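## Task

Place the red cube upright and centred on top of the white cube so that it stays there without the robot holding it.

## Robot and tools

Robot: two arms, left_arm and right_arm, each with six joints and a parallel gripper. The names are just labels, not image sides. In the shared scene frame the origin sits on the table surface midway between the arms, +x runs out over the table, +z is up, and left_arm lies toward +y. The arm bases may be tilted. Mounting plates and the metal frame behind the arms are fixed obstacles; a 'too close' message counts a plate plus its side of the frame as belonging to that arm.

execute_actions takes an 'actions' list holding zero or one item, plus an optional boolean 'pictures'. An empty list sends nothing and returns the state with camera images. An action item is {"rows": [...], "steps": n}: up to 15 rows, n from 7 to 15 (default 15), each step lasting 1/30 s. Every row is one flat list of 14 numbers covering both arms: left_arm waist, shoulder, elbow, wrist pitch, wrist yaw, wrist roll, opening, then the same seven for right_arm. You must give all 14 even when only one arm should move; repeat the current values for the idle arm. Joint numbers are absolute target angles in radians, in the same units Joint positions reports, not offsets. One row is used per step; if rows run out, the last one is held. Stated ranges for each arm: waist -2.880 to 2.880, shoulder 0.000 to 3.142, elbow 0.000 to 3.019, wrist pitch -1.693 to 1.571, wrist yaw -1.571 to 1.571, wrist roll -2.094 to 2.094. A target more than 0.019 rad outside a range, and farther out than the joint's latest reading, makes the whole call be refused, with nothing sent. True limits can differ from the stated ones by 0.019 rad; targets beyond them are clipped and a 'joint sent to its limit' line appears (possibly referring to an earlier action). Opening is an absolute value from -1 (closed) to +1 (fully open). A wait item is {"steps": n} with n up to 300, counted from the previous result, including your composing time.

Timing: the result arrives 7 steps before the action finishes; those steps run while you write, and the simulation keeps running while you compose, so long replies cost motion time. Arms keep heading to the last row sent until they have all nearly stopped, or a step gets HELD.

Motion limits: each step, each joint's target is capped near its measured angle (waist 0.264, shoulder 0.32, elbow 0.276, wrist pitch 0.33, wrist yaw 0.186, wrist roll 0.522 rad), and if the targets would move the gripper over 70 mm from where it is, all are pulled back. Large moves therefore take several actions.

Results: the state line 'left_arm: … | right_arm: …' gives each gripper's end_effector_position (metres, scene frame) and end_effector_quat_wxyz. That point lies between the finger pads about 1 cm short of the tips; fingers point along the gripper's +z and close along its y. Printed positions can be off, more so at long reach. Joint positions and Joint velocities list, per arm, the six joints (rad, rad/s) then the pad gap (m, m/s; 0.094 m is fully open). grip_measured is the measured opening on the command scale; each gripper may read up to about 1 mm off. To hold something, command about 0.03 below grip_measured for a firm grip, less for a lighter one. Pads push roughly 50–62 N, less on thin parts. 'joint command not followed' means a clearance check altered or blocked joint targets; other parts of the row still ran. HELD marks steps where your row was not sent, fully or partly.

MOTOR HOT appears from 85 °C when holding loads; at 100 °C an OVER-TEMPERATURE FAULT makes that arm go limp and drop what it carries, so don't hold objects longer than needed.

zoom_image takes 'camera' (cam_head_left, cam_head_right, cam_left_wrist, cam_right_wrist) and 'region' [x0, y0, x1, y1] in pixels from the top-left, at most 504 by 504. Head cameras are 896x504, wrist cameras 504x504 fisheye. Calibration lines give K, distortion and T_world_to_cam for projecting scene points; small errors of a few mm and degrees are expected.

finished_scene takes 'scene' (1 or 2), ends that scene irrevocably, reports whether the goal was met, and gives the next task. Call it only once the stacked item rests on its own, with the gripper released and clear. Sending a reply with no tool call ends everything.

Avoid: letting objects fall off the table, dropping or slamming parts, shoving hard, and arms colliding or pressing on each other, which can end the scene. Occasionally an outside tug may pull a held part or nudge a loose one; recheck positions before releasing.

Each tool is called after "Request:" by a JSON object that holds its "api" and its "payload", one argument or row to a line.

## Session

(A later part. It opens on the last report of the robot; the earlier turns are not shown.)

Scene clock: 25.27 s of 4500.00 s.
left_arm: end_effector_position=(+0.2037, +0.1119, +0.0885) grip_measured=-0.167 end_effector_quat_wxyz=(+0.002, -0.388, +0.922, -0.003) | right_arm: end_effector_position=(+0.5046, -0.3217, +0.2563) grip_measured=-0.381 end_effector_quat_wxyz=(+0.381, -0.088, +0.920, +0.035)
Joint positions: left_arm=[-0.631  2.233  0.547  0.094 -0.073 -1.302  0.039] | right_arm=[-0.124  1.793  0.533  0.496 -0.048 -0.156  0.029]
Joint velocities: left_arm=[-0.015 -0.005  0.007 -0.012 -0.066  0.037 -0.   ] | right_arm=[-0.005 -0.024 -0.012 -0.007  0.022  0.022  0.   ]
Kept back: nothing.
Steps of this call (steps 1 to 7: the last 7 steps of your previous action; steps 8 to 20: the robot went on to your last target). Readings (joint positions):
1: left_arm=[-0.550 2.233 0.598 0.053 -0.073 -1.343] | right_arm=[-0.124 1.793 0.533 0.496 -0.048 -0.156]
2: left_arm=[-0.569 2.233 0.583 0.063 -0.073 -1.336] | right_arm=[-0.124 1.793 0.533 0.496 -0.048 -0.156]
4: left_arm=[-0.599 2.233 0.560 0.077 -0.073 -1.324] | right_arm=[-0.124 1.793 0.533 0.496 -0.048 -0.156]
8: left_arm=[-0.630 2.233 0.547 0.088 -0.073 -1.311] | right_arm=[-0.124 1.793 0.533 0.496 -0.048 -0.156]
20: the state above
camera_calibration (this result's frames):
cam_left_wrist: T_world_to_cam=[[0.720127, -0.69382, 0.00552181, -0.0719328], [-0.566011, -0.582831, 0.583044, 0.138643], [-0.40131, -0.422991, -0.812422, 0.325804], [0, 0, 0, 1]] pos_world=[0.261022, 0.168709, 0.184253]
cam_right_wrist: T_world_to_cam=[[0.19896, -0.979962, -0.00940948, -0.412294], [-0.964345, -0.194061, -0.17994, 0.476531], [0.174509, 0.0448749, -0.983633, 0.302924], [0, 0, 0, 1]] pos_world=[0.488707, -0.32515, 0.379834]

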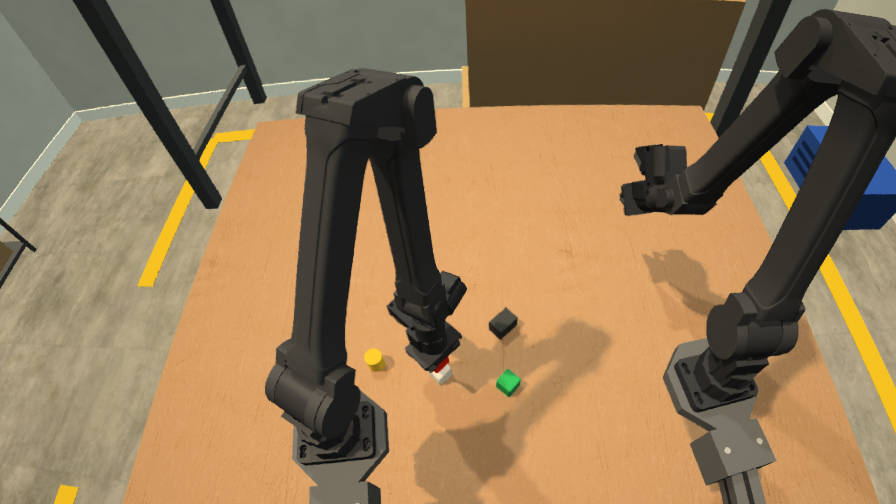

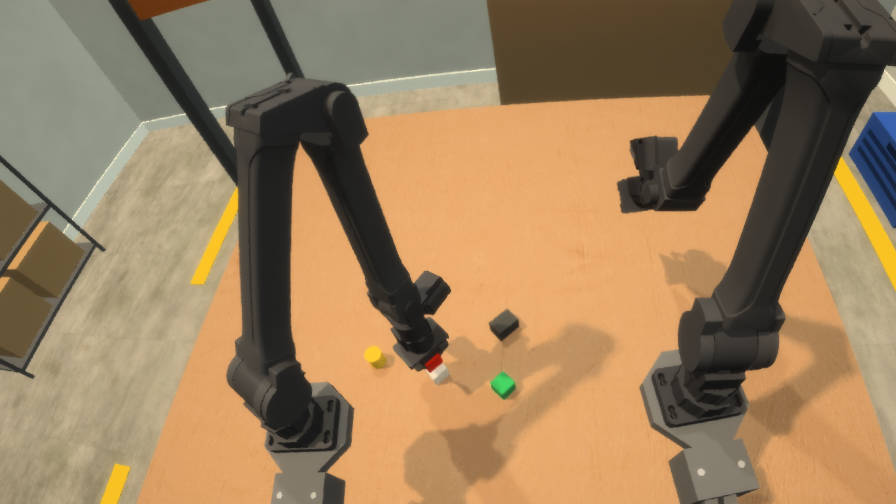

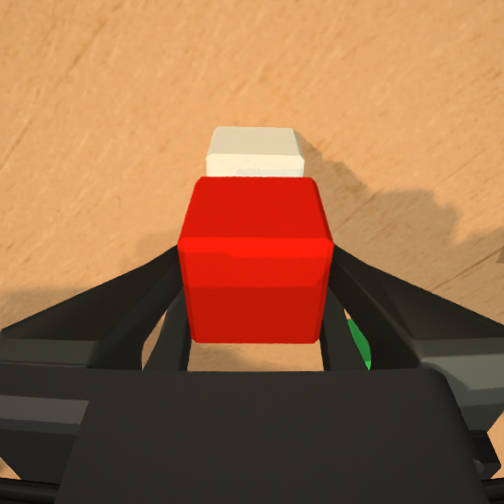

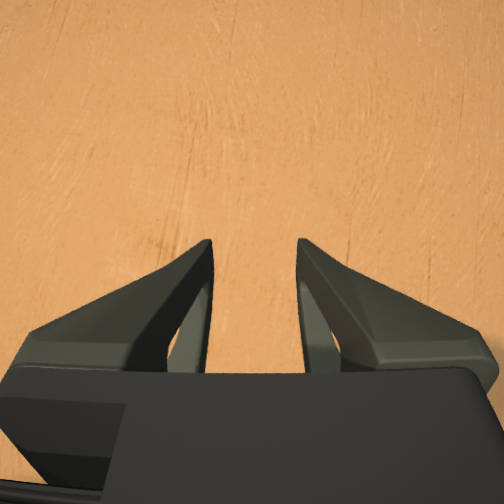

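Request:
{"api": "execute_actions", "payload": {
  "actions": []
}}

Scene clock: 26.70 s of 4500.00 s.
left_arm: end_effector_position=(+0.2037, +0.1119, +0.0885) grip_measured=-0.167 end_effector_quat_wxyz=(+0.002, -0.388, +0.922, -0.003) | right_arm: end_effector_position=(+0.5046, -0.3217, +0.2563) grip_measured=-0.381 end_effector_quat_wxyz=(+0.381, -0.088, +0.920, +0.035)
Joint positions: left_arm=[-0.631  2.233  0.547  0.094 -0.073 -1.301  0.039] | right_arm=[-0.124  1.793  0.533  0.496 -0.048 -0.156  0.029]
Joint velocities: left_arm=[ 0.005  0.015  0.002  0.022 -0.066  0.066  0.   ] | right_arm=[-0.005 -0.005 -0.012 -0.002  0.022 -0.007 -0.001]
Kept back: nothing.
Steps of this call (steps 1 to 15: the robot went on to your last target; steps 16 to 43: nothing new was sent). Readings (joint positions):
1: left_arm=[-0.631 2.233 0.547 0.094 -0.073 -1.302] | right_arm=[-0.124 1.793 0.533 0.496 -0.048 -0.156]
2: left_arm=[-0.631 2.233 0.547 0.094 -0.073 -1.302] | right_arm=[-0.124 1.793 0.533 0.496 -0.048 -0.156]
4: left_arm=[-0.631 2.233 0.547 0.094 -0.073 -1.301] | right_arm=[-0.124 1.793 0.533 0.496 -0.048 -0.156]
8: left_arm=[-0.631 2.233 0.547 0.094 -0.073 -1.301] | right_arm=[-0.124 1.793 0.533 0.496 -0.048 -0.156]
43: the state above
All arms were judged still, so your last target was given up. Only a new action makes them travel on or press farther. Fingers that are still opening or closing keep moving.
camera_calibration (this result's frames):
cam_left_wrist: T_world_to_cam=[[0.719862, -0.694095, 0.00552149, -0.0718481], [-0.566234, -0.582616, 0.583042, 0.138664], [-0.40147, -0.422836, -0.812423, 0.325819], [0, 0, 0, 1]] pos_world=[0.261044, 0.168687, 0.184253]
cam_right_wrist: T_world_to_cam=[[0.19896, -0.979962, -0.00940948, -0.412294], [-0.964345, -0.194061, -0.17994, 0.476531], [0.174509, 0.0448749, -0.983633, 0.302924], [0, 0, 0, 1]] pos_world=[0.488707, -0.32515, 0.379834]

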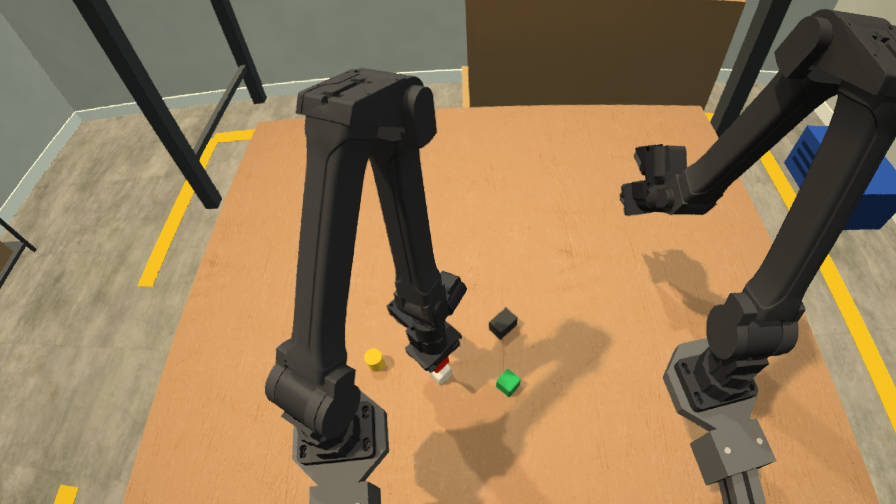

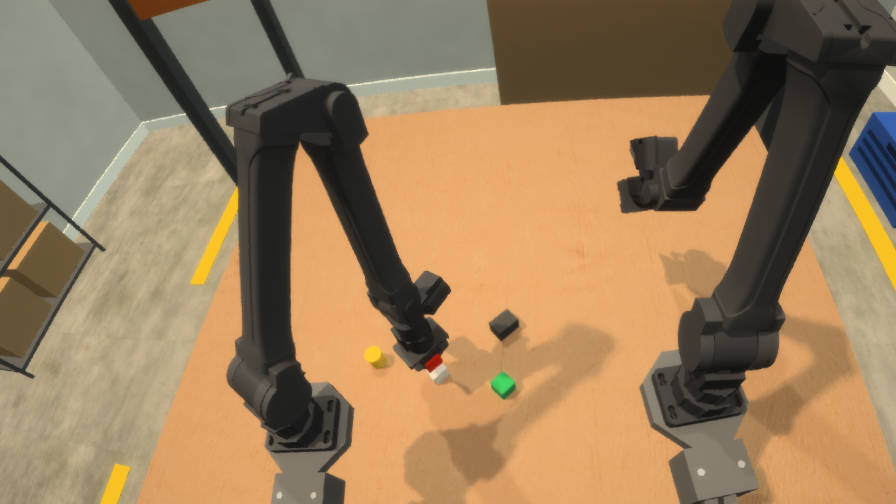

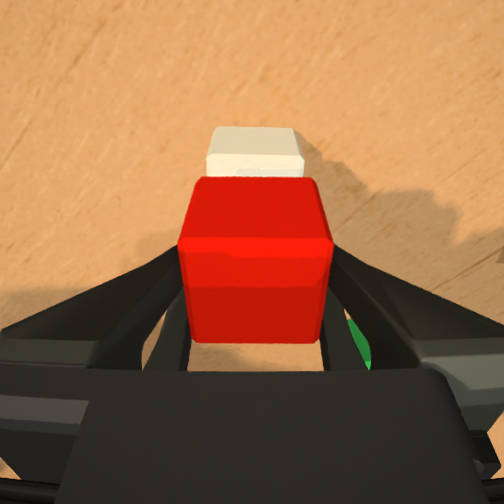

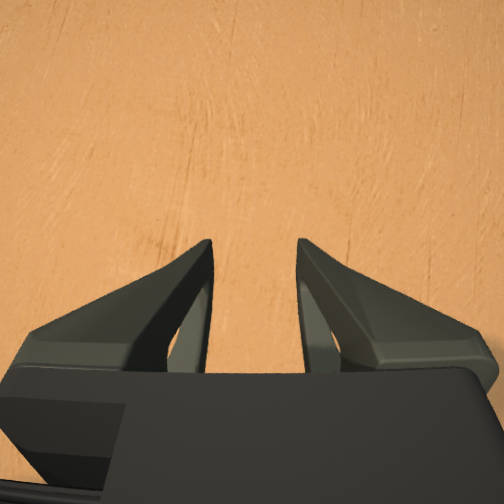

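Request:
{"api": "zoom_image", "payload": {
  "camera": "cam_left_wrist",
  "region": [170, 110, 340, 260]
}}

Region (170, 110, 340, 260) of cam_left_wrist's 504x504 image, scaled by 2.965, with more detail than that image has; it fills the top 445 rows of this view, and the rest is white.

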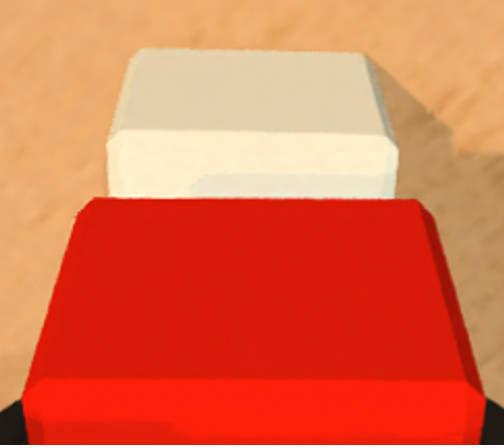

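Request:
{"api": "execute_actions", "payload": {
  "actions": [
    {"rows": [[-0.6322,2.2363,0.5495,0.1099,-0.07,-1.293,-0.198,-0.124,1.793,0.533,0.496,-0.048,-0.156,-0.381],[-0.6328,2.2398,0.5515,0.1123,-0.07,-1.293,-0.198,-0.124,1.793,0.533,0.496,-0.048,-0.156,-0.381],[-0.6337,2.2452,0.5540,0.1160,-0.07,-1.293,-0.198,-0.124,1.793,0.533,0.496,-0.048,-0.156,-0.381],[-0.6349,2.2519,0.5565,0.1207,-0.07,-1.293,-0.198,-0.124,1.793,0.533,0.496,-0.048,-0.156,-0.381],[-0.6361,2.2594,0.5592,0.1259,-0.07,-1.293,-0.198,-0.124,1.793,0.533,0.496,-0.048,-0.156,-0.381],[-0.6375,2.2675,0.5620,0.1315,-0.07,-1.293,-0.198,-0.124,1.793,0.533,0.496,-0.048,-0.156,-0.381],[-0.6389,2.2756,0.5647,0.1371,-0.07,-1.293,-0.198,-0.124,1.793,0.533,0.496,-0.048,-0.156,-0.381],[-0.6401,2.2831,0.5672,0.1423,-0.07,-1.293,-0.198,-0.124,1.793,0.533,0.496,-0.048,-0.156,-0.381],[-0.6413,2.2898,0.5695,0.1470,-0.07,-1.293,-0.198,-0.124,1.793,0.533,0.496,-0.048,-0.156,-0.381],[-0.6422,2.2952,0.5713,0.1507,-0.07,-1.293,-0.198,-0.124,1.793,0.533,0.496,-0.048,-0.156,-0.381],[-0.6428,2.2987,0.5725,0.1531,-0.07,-1.293,-0.198,-0.124,1.793,0.533,0.496,-0.048,-0.156,-0.381],[-0.643,2.300,0.573,0.154,-0.07,-1.293,-0.198,-0.124,1.793,0.533,0.496,-0.048,-0.156,-0.381]], "steps": 15}
  ]
}}

Request:
{"api": "execute_actions", "payload": {
  "actions": [
    {"steps": 15}
  ],
  "pictures": true
}}

Scene clock: 29.73 s of 4500.00 s.
left_arm: end_effector_position=(+0.2079, +0.1093, +0.0845) grip_measured=-0.167 end_effector_quat_wxyz=(+0.006, -0.388, +0.922, -0.009) | right_arm: end_effector_position=(+0.5046, -0.3217, +0.2563) grip_measured=-0.381 end_effector_quat_wxyz=(+0.381, -0.088, +0.920, +0.035)
Joint positions: left_arm=[-0.631  2.249  0.555  0.117 -0.073 -1.301  0.039] | right_arm=[-0.124  1.793  0.533  0.496 -0.048 -0.156  0.029]
Joint velocities: left_arm=[ 0.005  0.2    0.095  0.178 -0.007  0.037 -0.   ] | right_arm=[-0.005 -0.015 -0.007 -0.012  0.007 -0.007 -0.   ]
Steps of this call (steps 1 to 83: nothing new was sent; steps 84 to 91: the first 8 steps of this action). Readings (joint positions):
84: left_arm=[-0.631 2.233 0.547 0.094 -0.073 -1.301] | right_arm=[-0.124 1.793 0.533 0.496 -0.048 -0.156]
85: left_arm=[-0.631 2.233 0.547 0.094 -0.073 -1.301] | right_arm=[-0.124 1.793 0.533 0.496 -0.048 -0.156]
87: left_arm=[-0.631 2.233 0.547 0.099 -0.073 -1.301] | right_arm=[-0.124 1.793 0.533 0.496 -0.048 -0.156]
91: the state above

Scene clock: 30.23 s of 4500.00 s.
left_arm: end_effector_position=(+0.2087, +0.1109, +0.0731) grip_measured=-0.167 end_effector_quat_wxyz=(+0.013, -0.388, +0.922, -0.003) | right_arm: end_effector_position=(+0.5046, -0.3217, +0.2563) grip_measured=-0.381 end_effector_quat_wxyz=(+0.381, -0.088, +0.920, +0.035)
Joint positions: left_arm=[-0.632  2.292  0.57   0.144 -0.09  -1.301  0.039] | right_arm=[-0.124  1.793  0.533  0.496 -0.048 -0.156  0.029]
Joint velocities: left_arm=[ 0.024  0.024  0.071  0.076 -0.125  0.051 -0.   ] | right_arm=[-0.005 -0.015 -0.017  0.022  0.022 -0.007 -0.001]
Kept back: nothing.
Steps of this call (steps 1 to 7: the last 7 steps of your previous action; steps 8 to 15: the robot went on to your last target). Readings (joint positions):
1: left_arm=[-0.631 2.257 0.559 0.123 -0.073 -1.301] | right_arm=[-0.124 1.793 0.533 0.496 -0.048 -0.156]
2: left_arm=[-0.631 2.265 0.562 0.128 -0.073 -1.301] | right_arm=[-0.124 1.793 0.533 0.496 -0.048 -0.156]
4: left_arm=[-0.632 2.280 0.567 0.135 -0.073 -1.301] | right_arm=[-0.124 1.793 0.533 0.496 -0.048 -0.156]
8: left_arm=[-0.632 2.291 0.567 0.138 -0.073 -1.301] | right_arm=[-0.124 1.793 0.533 0.496 -0.048 -0.156]
15: the state above
camera_calibration (this result's frames):
cam_left_wrist: T_world_to_cam=[[0.719737, -0.694097, 0.01444, -0.0767383], [-0.577758, -0.587309, 0.566801, 0.154012], [-0.384934, -0.41629, -0.823728, 0.311543], [0, 0, 0, 1]] pos_world=[0.264136, 0.166881, 0.170441]
cam_right_wrist: T_world_to_cam=[[0.19896, -0.979962, -0.00940948, -0.412294], [-0.964345, -0.194061, -0.17994, 0.476531], [0.174509, 0.0448749, -0.983633, 0.302924], [0, 0, 0, 1]] pos_world=[0.488707, -0.32515, 0.379834]

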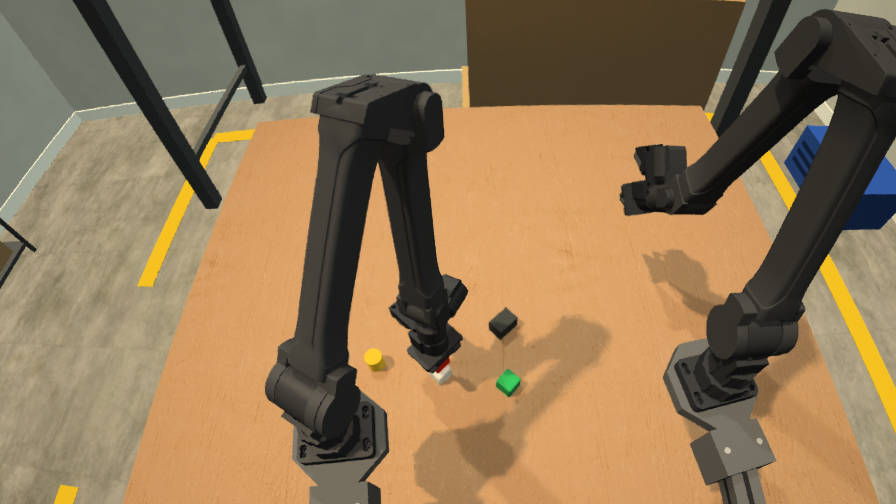

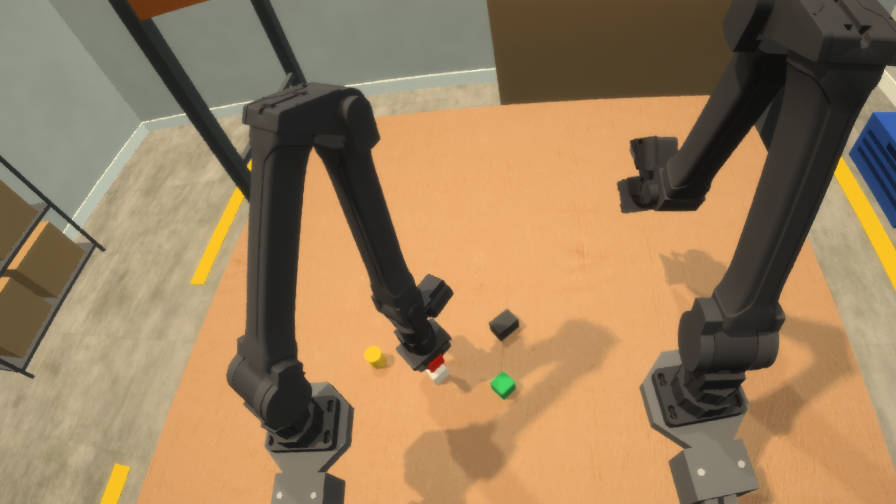

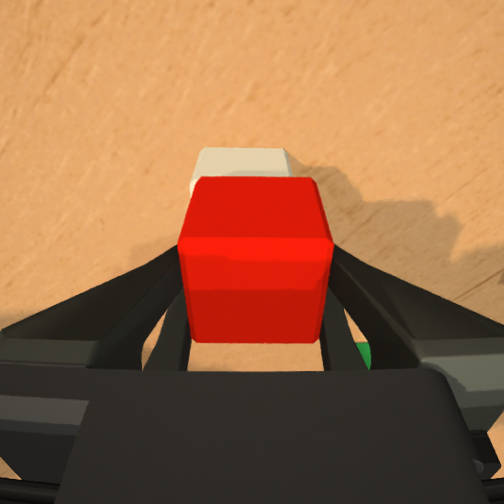

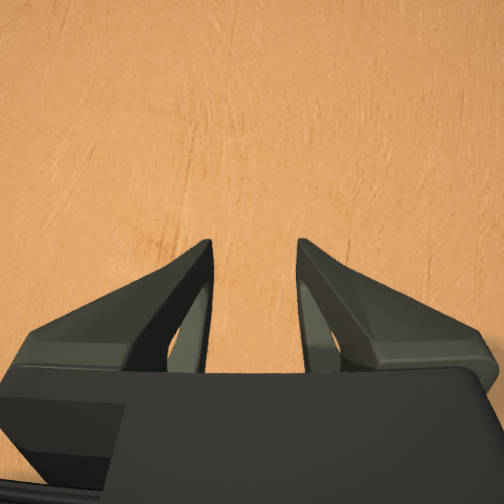

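Request:
{"api": "execute_actions", "payload": {
  "actions": [
    {"steps": 15}
  ],
  "pictures": true
}}

Scene clock: 30.73 s of 4500.00 s.
left_arm: end_effector_position=(+0.2130, +0.1046, +0.0728) grip_measured=-0.167 end_effector_quat_wxyz=(+0.011, -0.387, +0.922, -0.014) | right_arm: end_effector_position=(+0.5046, -0.3217, +0.2563) grip_measured=-0.381 end_effector_quat_wxyz=(+0.381, -0.088, +0.920, +0.035)
Joint positions: left_arm=[-0.635  2.292  0.579  0.149 -0.074 -1.301  0.039] | right_arm=[-0.124  1.793  0.533  0.496 -0.048 -0.156  0.029]
Joint velocities: left_arm=[-0.005 -0.005  0.007 -0.007  0.007 -0.051  0.001] | right_arm=[-0.024 -0.015  0.002 -0.017 -0.007  0.007 -0.002]
Kept back: nothing.
Steps of this call (steps 1 to 15: the robot went on to your last target). Readings (joint positions):
1: left_arm=[-0.631 2.292 0.574 0.146 -0.092 -1.301] | right_arm=[-0.124 1.793 0.533 0.496 -0.048 -0.156]
2: left_arm=[-0.630 2.292 0.577 0.148 -0.093 -1.301] | right_arm=[-0.124 1.793 0.533 0.496 -0.048 -0.156]
4: left_arm=[-0.630 2.292 0.580 0.149 -0.083 -1.301] | right_arm=[-0.124 1.793 0.533 0.496 -0.048 -0.156]
8: left_arm=[-0.635 2.292 0.579 0.149 -0.074 -1.301] | right_arm=[-0.124 1.793 0.533 0.496 -0.048 -0.156]
15: the state above
camera_calibration (this result's frames):
cam_left_wrist: T_world_to_cam=[[0.71793, -0.695367, 0.0322645, -0.0849463], [-0.581997, -0.574162, 0.575862, 0.151852], [-0.38191, -0.432206, -0.81691, 0.310789], [0, 0, 0, 1]] pos_world=[0.268057, 0.162444, 0.169182]
cam_right_wrist: T_world_to_cam=[[0.19896, -0.979962, -0.00940948, -0.412294], [-0.964345, -0.194061, -0.17994, 0.476531], [0.174509, 0.0448749, -0.983633, 0.302924], [0, 0, 0, 1]] pos_world=[0.488707, -0.32515, 0.379834]

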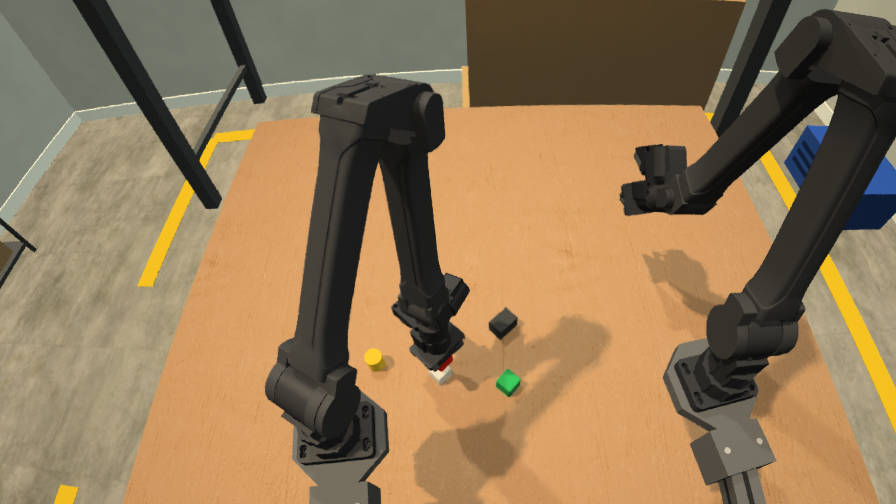

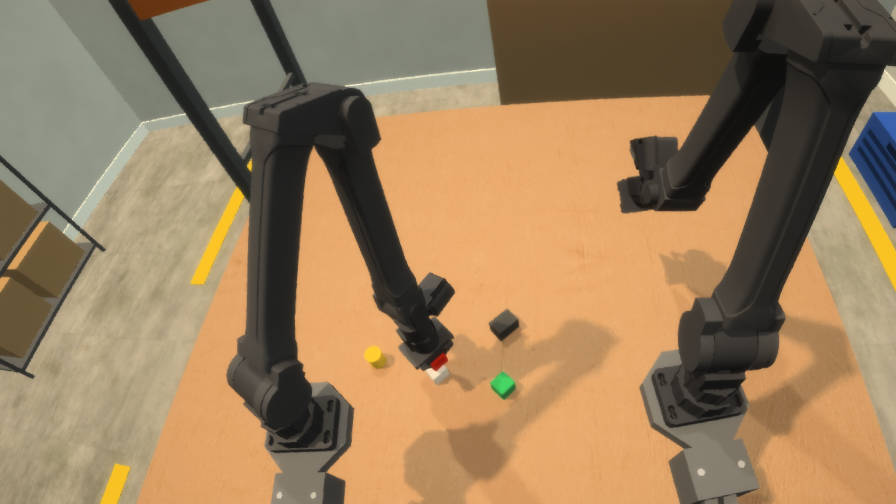

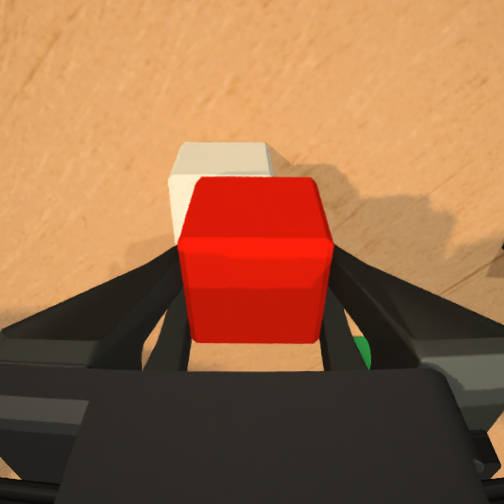

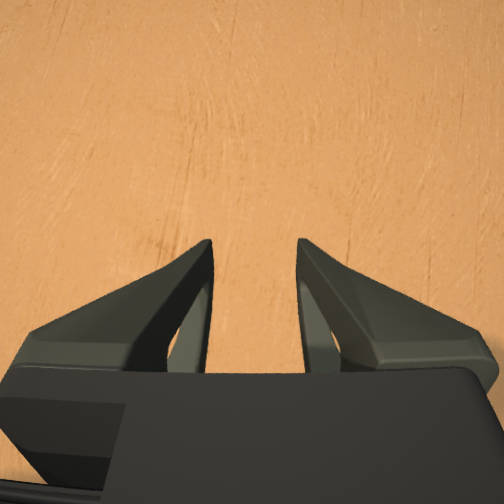

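Request:
{"api": "execute_actions", "payload": {
  "actions": [
    {"rows": [[-0.643,2.300,0.5715,0.150,-0.07,-1.293,-0.198,-0.124,1.793,0.533,0.496,-0.048,-0.156,-0.381],[-0.643,2.300,0.570,0.146,-0.07,-1.293,-0.198,-0.124,1.793,0.533,0.496,-0.048,-0.156,-0.381],[-0.643,2.300,0.5685,0.143,-0.07,-1.293,-0.198,-0.124,1.793,0.533,0.496,-0.048,-0.156,-0.381],[-0.643,2.300,0.567,0.140,-0.07,-1.293,-0.198,-0.124,1.793,0.533,0.496,-0.048,-0.156,-0.381],[-0.643,2.300,0.5655,0.138,-0.07,-1.293,-0.198,-0.124,1.793,0.533,0.496,-0.048,-0.156,-0.381],[-0.643,2.300,0.564,0.136,-0.07,-1.293,-0.198,-0.124,1.793,0.533,0.496,-0.048,-0.156,-0.381],[-0.643,2.300,0.5625,0.134,-0.07,-1.293,-0.198,-0.124,1.793,0.533,0.496,-0.048,-0.156,-0.381],[-0.643,2.300,0.5612,0.1325,-0.07,-1.293,-0.198,-0.124,1.793,0.533,0.496,-0.048,-0.156,-0.381],[-0.643,2.300,0.5604,0.1315,-0.07,-1.293,-0.198,-0.124,1.793,0.533,0.496,-0.048,-0.156,-0.381],[-0.643,2.300,0.560,0.131,-0.07,-1.293,-0.198,-0.124,1.793,0.533,0.496,-0.048,-0.156,-0.381]], "steps": 12}
  ]
}}

Request:
{"api": "execute_actions", "payload": {
  "actions": [
    {"steps": 13}
  ],
  "pictures": true
}}

Scene clock: 31.60 s of 4500.00 s.
left_arm: end_effector_position=(+0.2130, +0.1046, +0.0728) grip_measured=-0.167 end_effector_quat_wxyz=(+0.011, -0.387, +0.922, -0.014) | right_arm: end_effector_position=(+0.5046, -0.3217, +0.2563) grip_measured=-0.381 end_effector_quat_wxyz=(+0.381, -0.088, +0.920, +0.035)
Joint positions: left_arm=[-0.635  2.292  0.579  0.149 -0.074 -1.301  0.039] | right_arm=[-0.124  1.793  0.533  0.496 -0.048 -0.156  0.029]
Joint velocities: left_arm=[-0.005 -0.005 -0.002  0.002  0.022 -0.022 -0.   ] | right_arm=[ 0.005  0.005  0.002 -0.017 -0.022  0.022 -0.   ]
Steps of this call (steps 1 to 15: the robot went on to your last target; steps 16 to 21: nothing new was sent; steps 22 to 26: the first 5 steps of this action). Readings (joint positions):
22: left_arm=[-0.635 2.292 0.579 0.149 -0.074 -1.301] | right_arm=[-0.124 1.793 0.533 0.496 -0.048 -0.156]
23: left_arm=[-0.635 2.292 0.579 0.149 -0.074 -1.301] | right_arm=[-0.124 1.793 0.533 0.496 -0.048 -0.156]
25: left_arm=[-0.635 2.292 0.579 0.149 -0.074 -1.301] | right_arm=[-0.124 1.793 0.533 0.496 -0.048 -0.156]
26: the state above

Scene clock: 32.03 s of 4500.00 s.
left_arm: end_effector_position=(+0.2076, +0.1076, +0.0730) grip_measured=-0.167 end_effector_quat_wxyz=(+0.007, -0.386, +0.922, -0.008) | right_arm: end_effector_position=(+0.5046, -0.3217, +0.2563) grip_measured=-0.381 end_effector_quat_wxyz=(+0.381, -0.088, +0.920, +0.035)
Joint positions: left_arm=[-0.635  2.292  0.572  0.144 -0.074 -1.301  0.039] | right_arm=[-0.124  1.793  0.533  0.496 -0.048 -0.156  0.029]
Joint velocities: left_arm=[-0.015  0.005 -0.007  0.002 -0.051 -0.007 -0.001] | right_arm=[ 0.005 -0.005 -0.012  0.002 -0.051 -0.037 -0.   ]
Kept back: nothing.
Steps of this call (steps 1 to 7: the last 7 steps of your previous action; steps 8 to 13: the robot went on to your last target). Readings (joint positions):
1: left_arm=[-0.635 2.292 0.579 0.149 -0.074 -1.301] | right_arm=[-0.124 1.793 0.533 0.496 -0.048 -0.156]
2: left_arm=[-0.635 2.292 0.579 0.149 -0.074 -1.301] | right_arm=[-0.124 1.793 0.533 0.496 -0.048 -0.156]
4: left_arm=[-0.635 2.292 0.579 0.147 -0.074 -1.301] | right_arm=[-0.124 1.793 0.533 0.496 -0.048 -0.156]
8: left_arm=[-0.635 2.292 0.574 0.145 -0.074 -1.301] | right_arm=[-0.124 1.793 0.533 0.496 -0.048 -0.156]
13: the state above
camera_calibration (this result's frames):
cam_left_wrist: T_world_to_cam=[[0.717543, -0.696244, 0.0194051, -0.0778779], [-0.575852, -0.577335, 0.57886, 0.149158], [-0.391824, -0.426531, -0.815196, 0.311569], [0, 0, 0, 1]] pos_world=[0.263854, 0.164786, 0.169159]
cam_right_wrist: T_world_to_cam=[[0.19896, -0.979962, -0.00940948, -0.412294], [-0.964345, -0.194061, -0.17994, 0.476531], [0.174509, 0.0448749, -0.983633, 0.302924], [0, 0, 0, 1]] pos_world=[0.488707, -0.32515, 0.379834]

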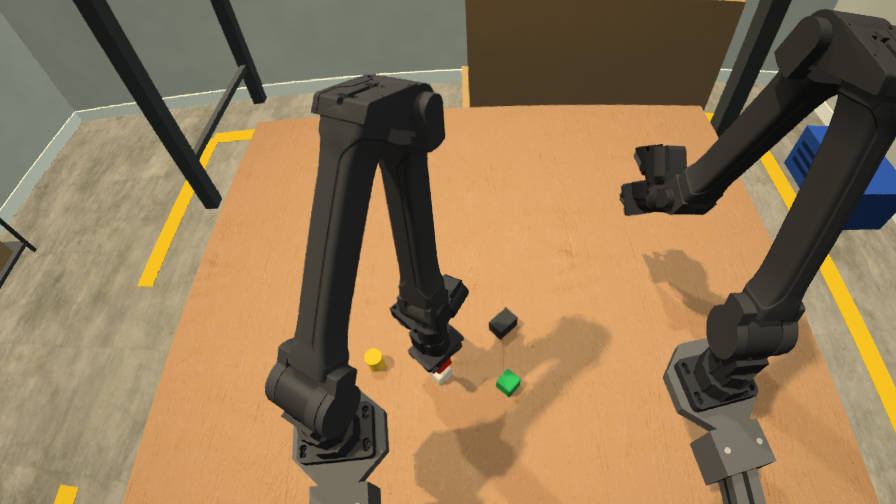

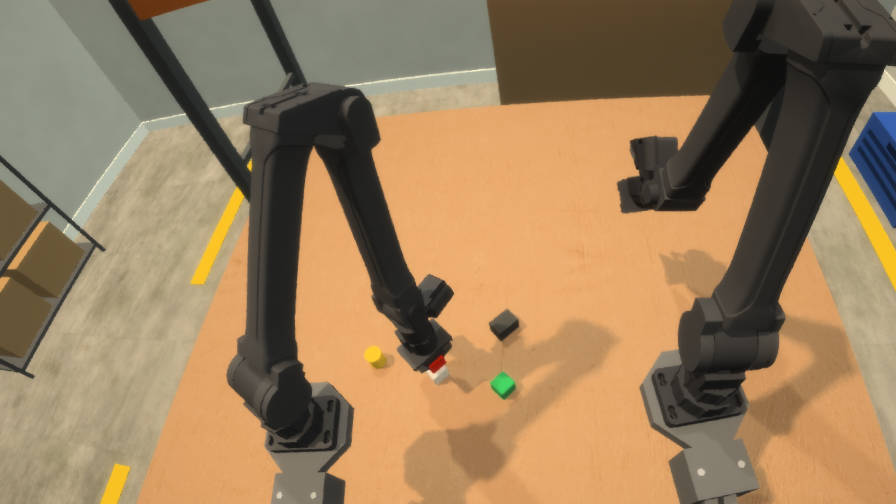

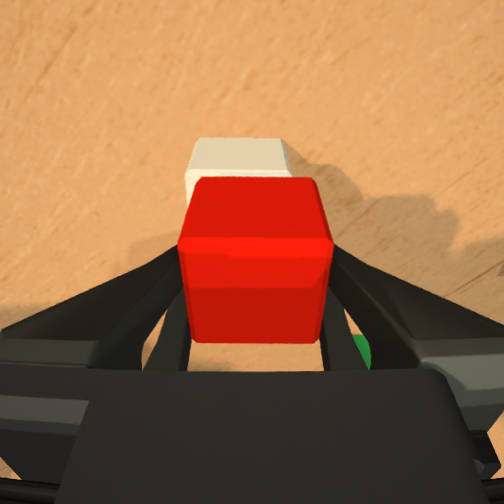

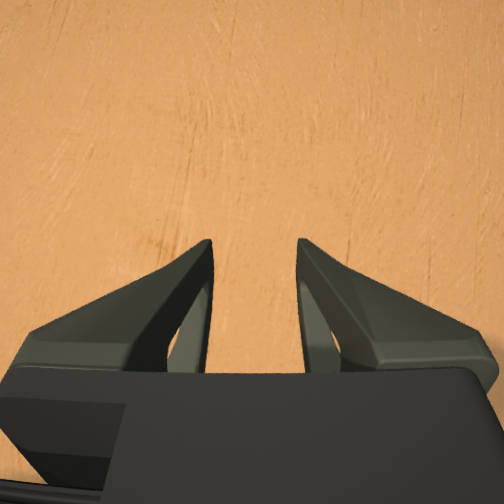

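Request:
{"api": "execute_actions", "payload": {
  "actions": [
    {"rows": [[-0.643,2.3015,0.564,0.136,-0.07,-1.293,-0.198,-0.124,1.793,0.533,0.496,-0.048,-0.156,-0.381],[-0.643,2.3035,0.568,0.141,-0.07,-1.293,-0.198,-0.124,1.793,0.533,0.496,-0.048,-0.156,-0.381],[-0.643,2.306,0.570,0.145,-0.07,-1.293,-0.198,-0.124,1.793,0.533,0.496,-0.048,-0.156,-0.381],[-0.643,2.3085,0.570,0.145,-0.07,-1.293,-0.198,-0.124,1.793,0.533,0.496,-0.048,-0.156,-0.381],[-0.643,2.311,0.570,0.145,-0.07,-1.293,-0.198,-0.124,1.793,0.533,0.496,-0.048,-0.156,-0.381],[-0.643,2.313,0.570,0.145,-0.07,-1.293,-0.198,-0.124,1.793,0.533,0.496,-0.048,-0.156,-0.381],[-0.643,2.3143,0.570,0.145,-0.07,-1.293,-0.198,-0.124,1.793,0.533,0.496,-0.048,-0.156,-0.381],[-0.643,2.315,0.570,0.145,-0.07,-1.293,-0.198,-0.124,1.793,0.533,0.496,-0.048,-0.156,-0.381]], "steps": 10}
  ]
}}

Request:
{"api": "execute_actions", "payload": {
  "actions": [
    {"steps": 14}
  ],
  "pictures": true
}}

Scene clock: 33.43 s of 4500.00 s.
left_arm: end_effector_position=(+0.2076, +0.1076, +0.0730) grip_measured=-0.167 end_effector_quat_wxyz=(+0.007, -0.386, +0.922, -0.008) | right_arm: end_effector_position=(+0.5046, -0.3217, +0.2563) grip_measured=-0.381 end_effector_quat_wxyz=(+0.381, -0.088, +0.920, +0.035)
Joint positions: left_arm=[-0.635  2.292  0.572  0.144 -0.074 -1.301  0.039] | right_arm=[-0.124  1.793  0.533  0.496 -0.048 -0.156  0.029]
Joint velocities: left_arm=[-0.005 -0.005 -0.012 -0.002  0.022 -0.007 -0.001] | right_arm=[ 0.005 -0.005 -0.002  0.007 -0.037  0.081  0.   ]
Steps of this call (steps 1 to 15: the robot went on to your last target; steps 16 to 39: nothing new was sent; steps 40 to 42: the first 3 steps of this action). Readings (joint positions):
40: left_arm=[-0.635 2.292 0.572 0.144 -0.074 -1.301] | right_arm=[-0.124 1.793 0.533 0.496 -0.048 -0.156]
41: left_arm=[-0.635 2.292 0.572 0.144 -0.074 -1.301] | right_arm=[-0.124 1.793 0.533 0.496 -0.048 -0.156]
42: the state above

Scene clock: 33.90 s of 4500.00 s.
left_arm: end_effector_position=(+0.2048, +0.1090, +0.0709) grip_measured=-0.167 end_effector_quat_wxyz=(+0.004, -0.386, +0.922, -0.005) | right_arm: end_effector_position=(+0.5046, -0.3217, +0.2563) grip_measured=-0.381 end_effector_quat_wxyz=(+0.381, -0.088, +0.920, +0.035)
Joint positions: left_arm=[-0.635  2.301  0.572  0.144 -0.074 -1.301  0.039] | right_arm=[-0.124  1.793  0.533  0.496 -0.048 -0.156  0.029]
Joint velocities: left_arm=[-0.005  0.005 -0.012  0.002  0.037  0.022  0.   ] | right_arm=[ 0.005 -0.005 -0.007  0.012  0.007 -0.022  0.   ]
Kept back: nothing.
Steps of this call (steps 1 to 7: the last 7 steps of your previous action; steps 8 to 14: the robot went on to your last target). Readings (joint positions):
1: left_arm=[-0.635 2.292 0.572 0.144 -0.074 -1.301] | right_arm=[-0.124 1.793 0.533 0.496 -0.048 -0.156]
2: left_arm=[-0.635 2.293 0.572 0.144 -0.074 -1.301] | right_arm=[-0.124 1.793 0.533 0.496 -0.048 -0.156]
4: left_arm=[-0.635 2.294 0.572 0.144 -0.074 -1.301] | right_arm=[-0.124 1.793 0.533 0.496 -0.048 -0.156]
8: left_arm=[-0.635 2.299 0.572 0.144 -0.074 -1.301] | right_arm=[-0.124 1.793 0.533 0.496 -0.048 -0.156]
14: the state above
camera_calibration (this result's frames):
cam_left_wrist: T_world_to_cam=[[0.717222, -0.696752, 0.011322, -0.0741211], [-0.571974, -0.579342, 0.580697, 0.148846], [-0.398043, -0.422965, -0.814041, 0.310141], [0, 0, 0, 1]] pos_world=[0.261747, 0.165767, 0.166873]
cam_right_wrist: T_world_to_cam=[[0.19896, -0.979962, -0.00940948, -0.412294], [-0.964345, -0.194061, -0.17994, 0.476531], [0.174509, 0.0448749, -0.983633, 0.302924], [0, 0, 0, 1]] pos_world=[0.488707, -0.32515, 0.379834]

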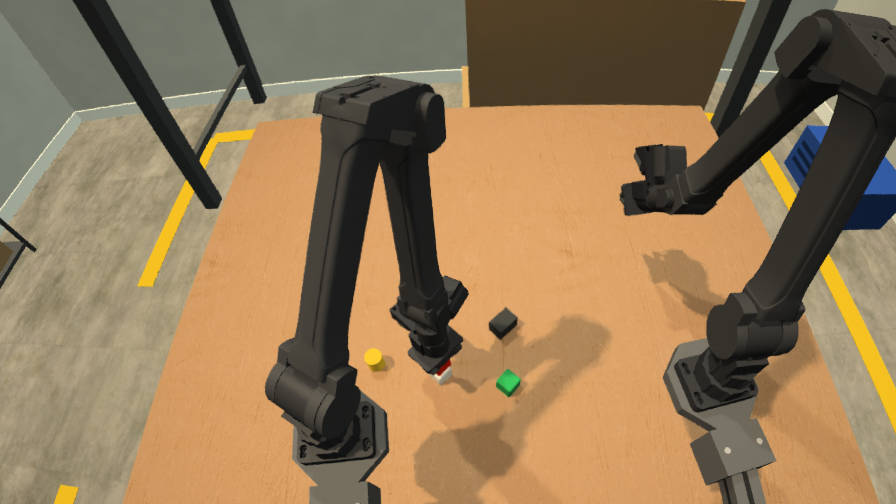

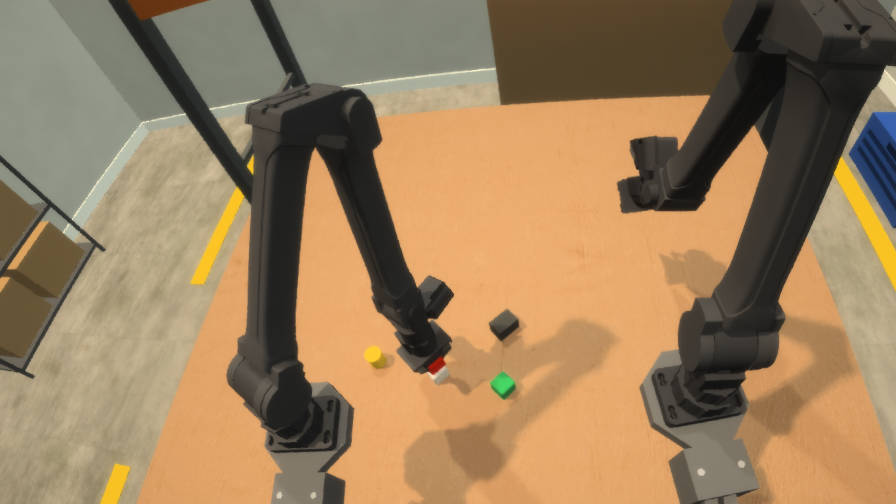

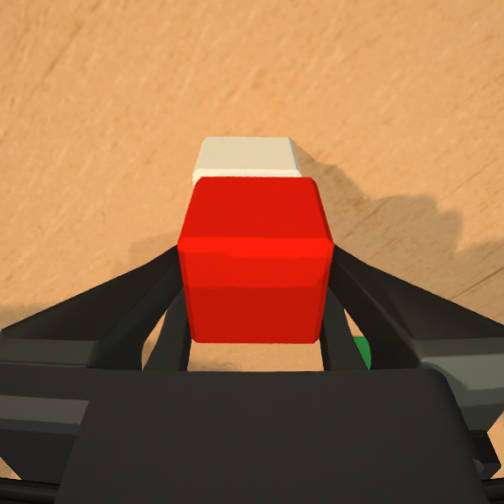

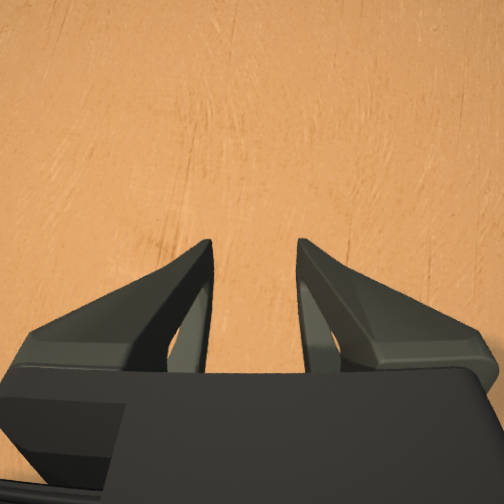

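Request:
{"api": "execute_actions", "payload": {
  "actions": [
    {"rows": [[-0.643,2.3165,0.570,0.145,-0.07,-1.293,-0.198,-0.124,1.793,0.533,0.496,-0.048,-0.156,-0.381],[-0.643,2.318,0.570,0.145,-0.07,-1.293,-0.198,-0.124,1.793,0.533,0.496,-0.048,-0.156,-0.381],[-0.643,2.3195,0.570,0.145,-0.07,-1.293,-0.198,-0.124,1.793,0.533,0.496,-0.048,-0.156,-0.381],[-0.643,2.321,0.570,0.145,-0.07,-1.293,-0.198,-0.124,1.793,0.533,0.496,-0.048,-0.156,-0.381],[-0.643,2.322,0.570,0.145,-0.07,-1.293,-0.198,-0.124,1.793,0.533,0.496,-0.048,-0.156,-0.381],[-0.643,2.3225,0.570,0.145,-0.07,-1.293,-0.198,-0.124,1.793,0.533,0.496,-0.048,-0.156,-0.381]], "steps": 8}
  ]
}}

Request:
{"api": "execute_actions", "payload": {
  "actions": [
    {"steps": 14}
  ],
  "pictures": true
}}

Request:
{"api": "zoom_image", "payload": {
  "camera": "cam_left_wrist",
  "region": [170, 110, 340, 260]
}}

Scene clock: 34.43 s of 4500.00 s.
left_arm: end_effector_position=(+0.2048, +0.1090, +0.0709) grip_measured=-0.167 end_effector_quat_wxyz=(+0.004, -0.386, +0.922, -0.005) | right_arm: end_effector_position=(+0.5046, -0.3217, +0.2563) grip_measured=-0.381 end_effector_quat_wxyz=(+0.381, -0.088, +0.920, +0.035)
Joint positions: left_arm=[-0.635  2.301  0.572  0.144 -0.074 -1.301  0.039] | right_arm=[-0.124  1.793  0.533  0.496 -0.048 -0.156  0.029]
Joint velocities: left_arm=[-0.015 -0.005  0.002 -0.012  0.007  0.037 -0.001] | right_arm=[-0.005 -0.005  0.012  0.002 -0.037  0.022  0.001]
Steps of this call (steps 1 to 15: the robot went on to your last target; step 16: the first step of this action). Readings (joint positions):
16: the state above

Scene clock: 34.90 s of 4500.00 s.
left_arm: end_effector_position=(+0.2024, +0.1102, +0.0692) grip_measured=-0.167 end_effector_quat_wxyz=(+0.002, -0.386, +0.923, -0.003) | right_arm: end_effector_position=(+0.5046, -0.3217, +0.2563) grip_measured=-0.381 end_effector_quat_wxyz=(+0.381, -0.088, +0.920, +0.035)
Joint positions: left_arm=[-0.635  2.308  0.572  0.144 -0.074 -1.301  0.039] | right_arm=[-0.124  1.793  0.533  0.496 -0.048 -0.156  0.029]
Joint velocities: left_arm=[ 0.005 -0.005 -0.007  0.002  0.022 -0.066  0.   ] | right_arm=[-0.005 -0.015 -0.012 -0.027  0.007  0.022 -0.   ]
Kept back: nothing.
Steps of this call (steps 1 to 7: the last 7 steps of your previous action; steps 8 to 14: the robot went on to your last target). Readings (joint positions):
1: left_arm=[-0.635 2.301 0.572 0.144 -0.074 -1.301] | right_arm=[-0.124 1.793 0.533 0.496 -0.048 -0.156]
2: left_arm=[-0.635 2.301 0.572 0.144 -0.074 -1.301] | right_arm=[-0.124 1.793 0.533 0.496 -0.048 -0.156]
4: left_arm=[-0.635 2.303 0.572 0.144 -0.074 -1.301] | right_arm=[-0.124 1.793 0.533 0.496 -0.048 -0.156]
8: left_arm=[-0.635 2.307 0.572 0.144 -0.074 -1.301] | right_arm=[-0.124 1.793 0.533 0.496 -0.048 -0.156]
14: the state above
camera_calibration (this result's frames):
cam_left_wrist: T_world_to_cam=[[0.716916, -0.697144, 0.00470885, -0.0710538], [-0.568792, -0.580991, 0.582173, 0.148604], [-0.403122, -0.420047, -0.813051, 0.308953], [0, 0, 0, 1]] pos_world=[0.26001, 0.166578, 0.165016]
cam_right_wrist: T_world_to_cam=[[0.19896, -0.979962, -0.00940948, -0.412294], [-0.964345, -0.194061, -0.17994, 0.476531], [0.174509, 0.0448749, -0.983633, 0.302924], [0, 0, 0, 1]] pos_world=[0.488707, -0.32515, 0.379834]

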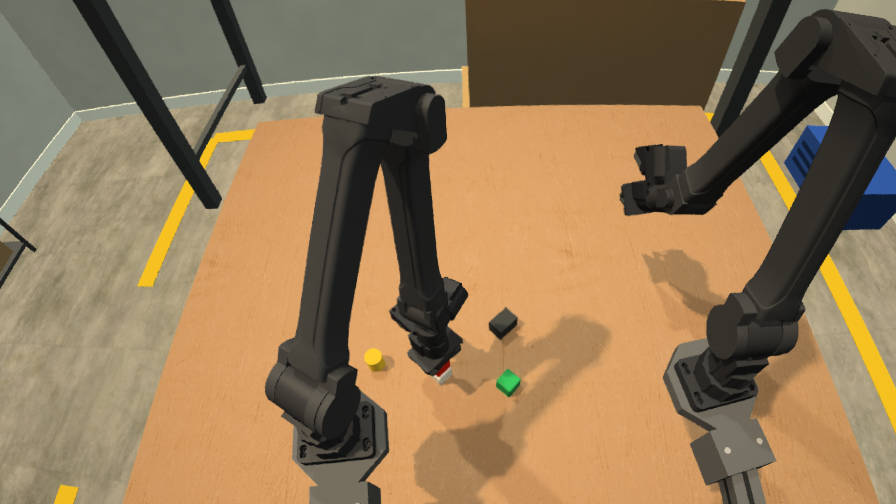

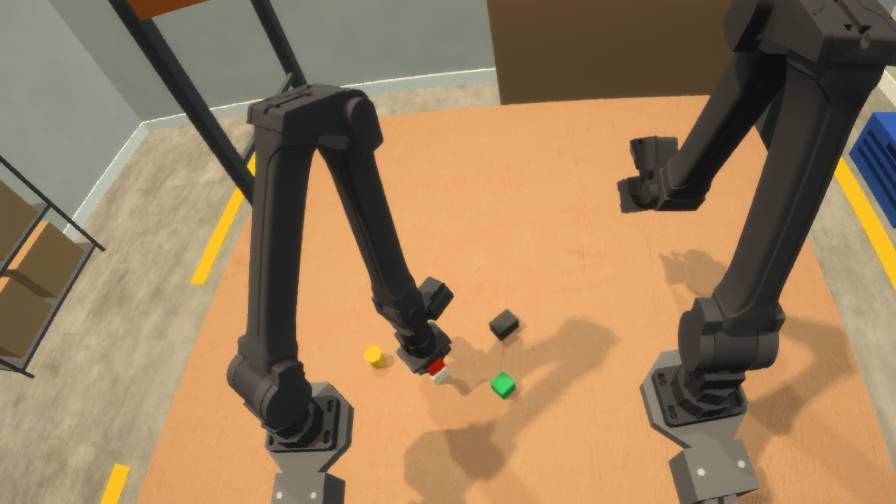

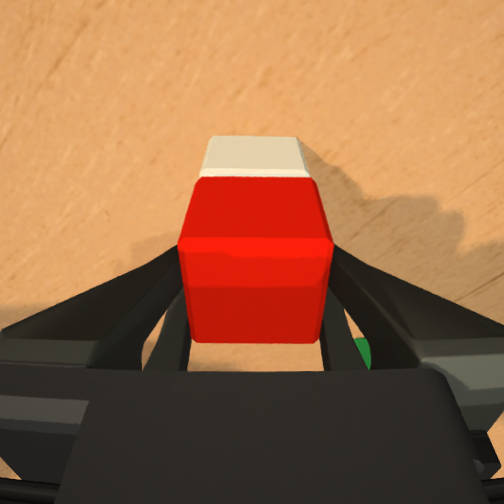

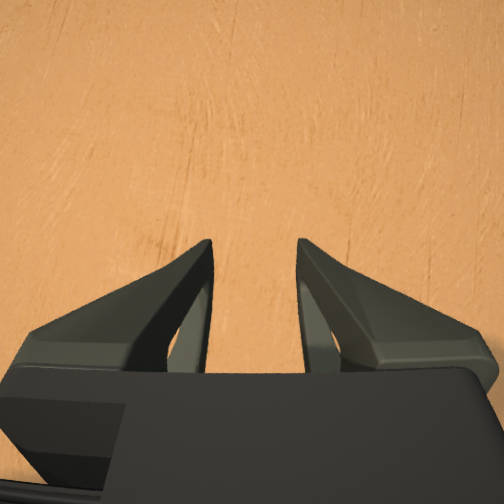

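Region (170, 110, 340, 260) of cam_left_wrist's 504x504 image, scaled by 2.965, with more detail than that image has; it fills the top 445 rows of this view, and the rest is white.

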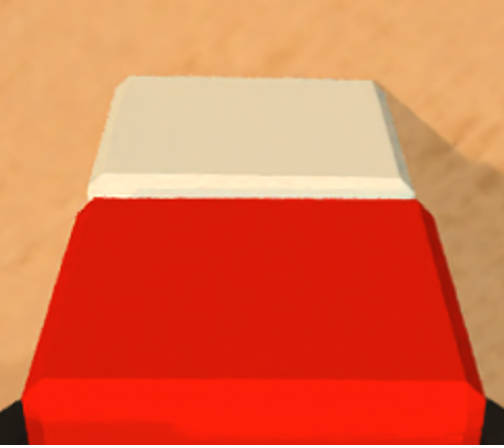

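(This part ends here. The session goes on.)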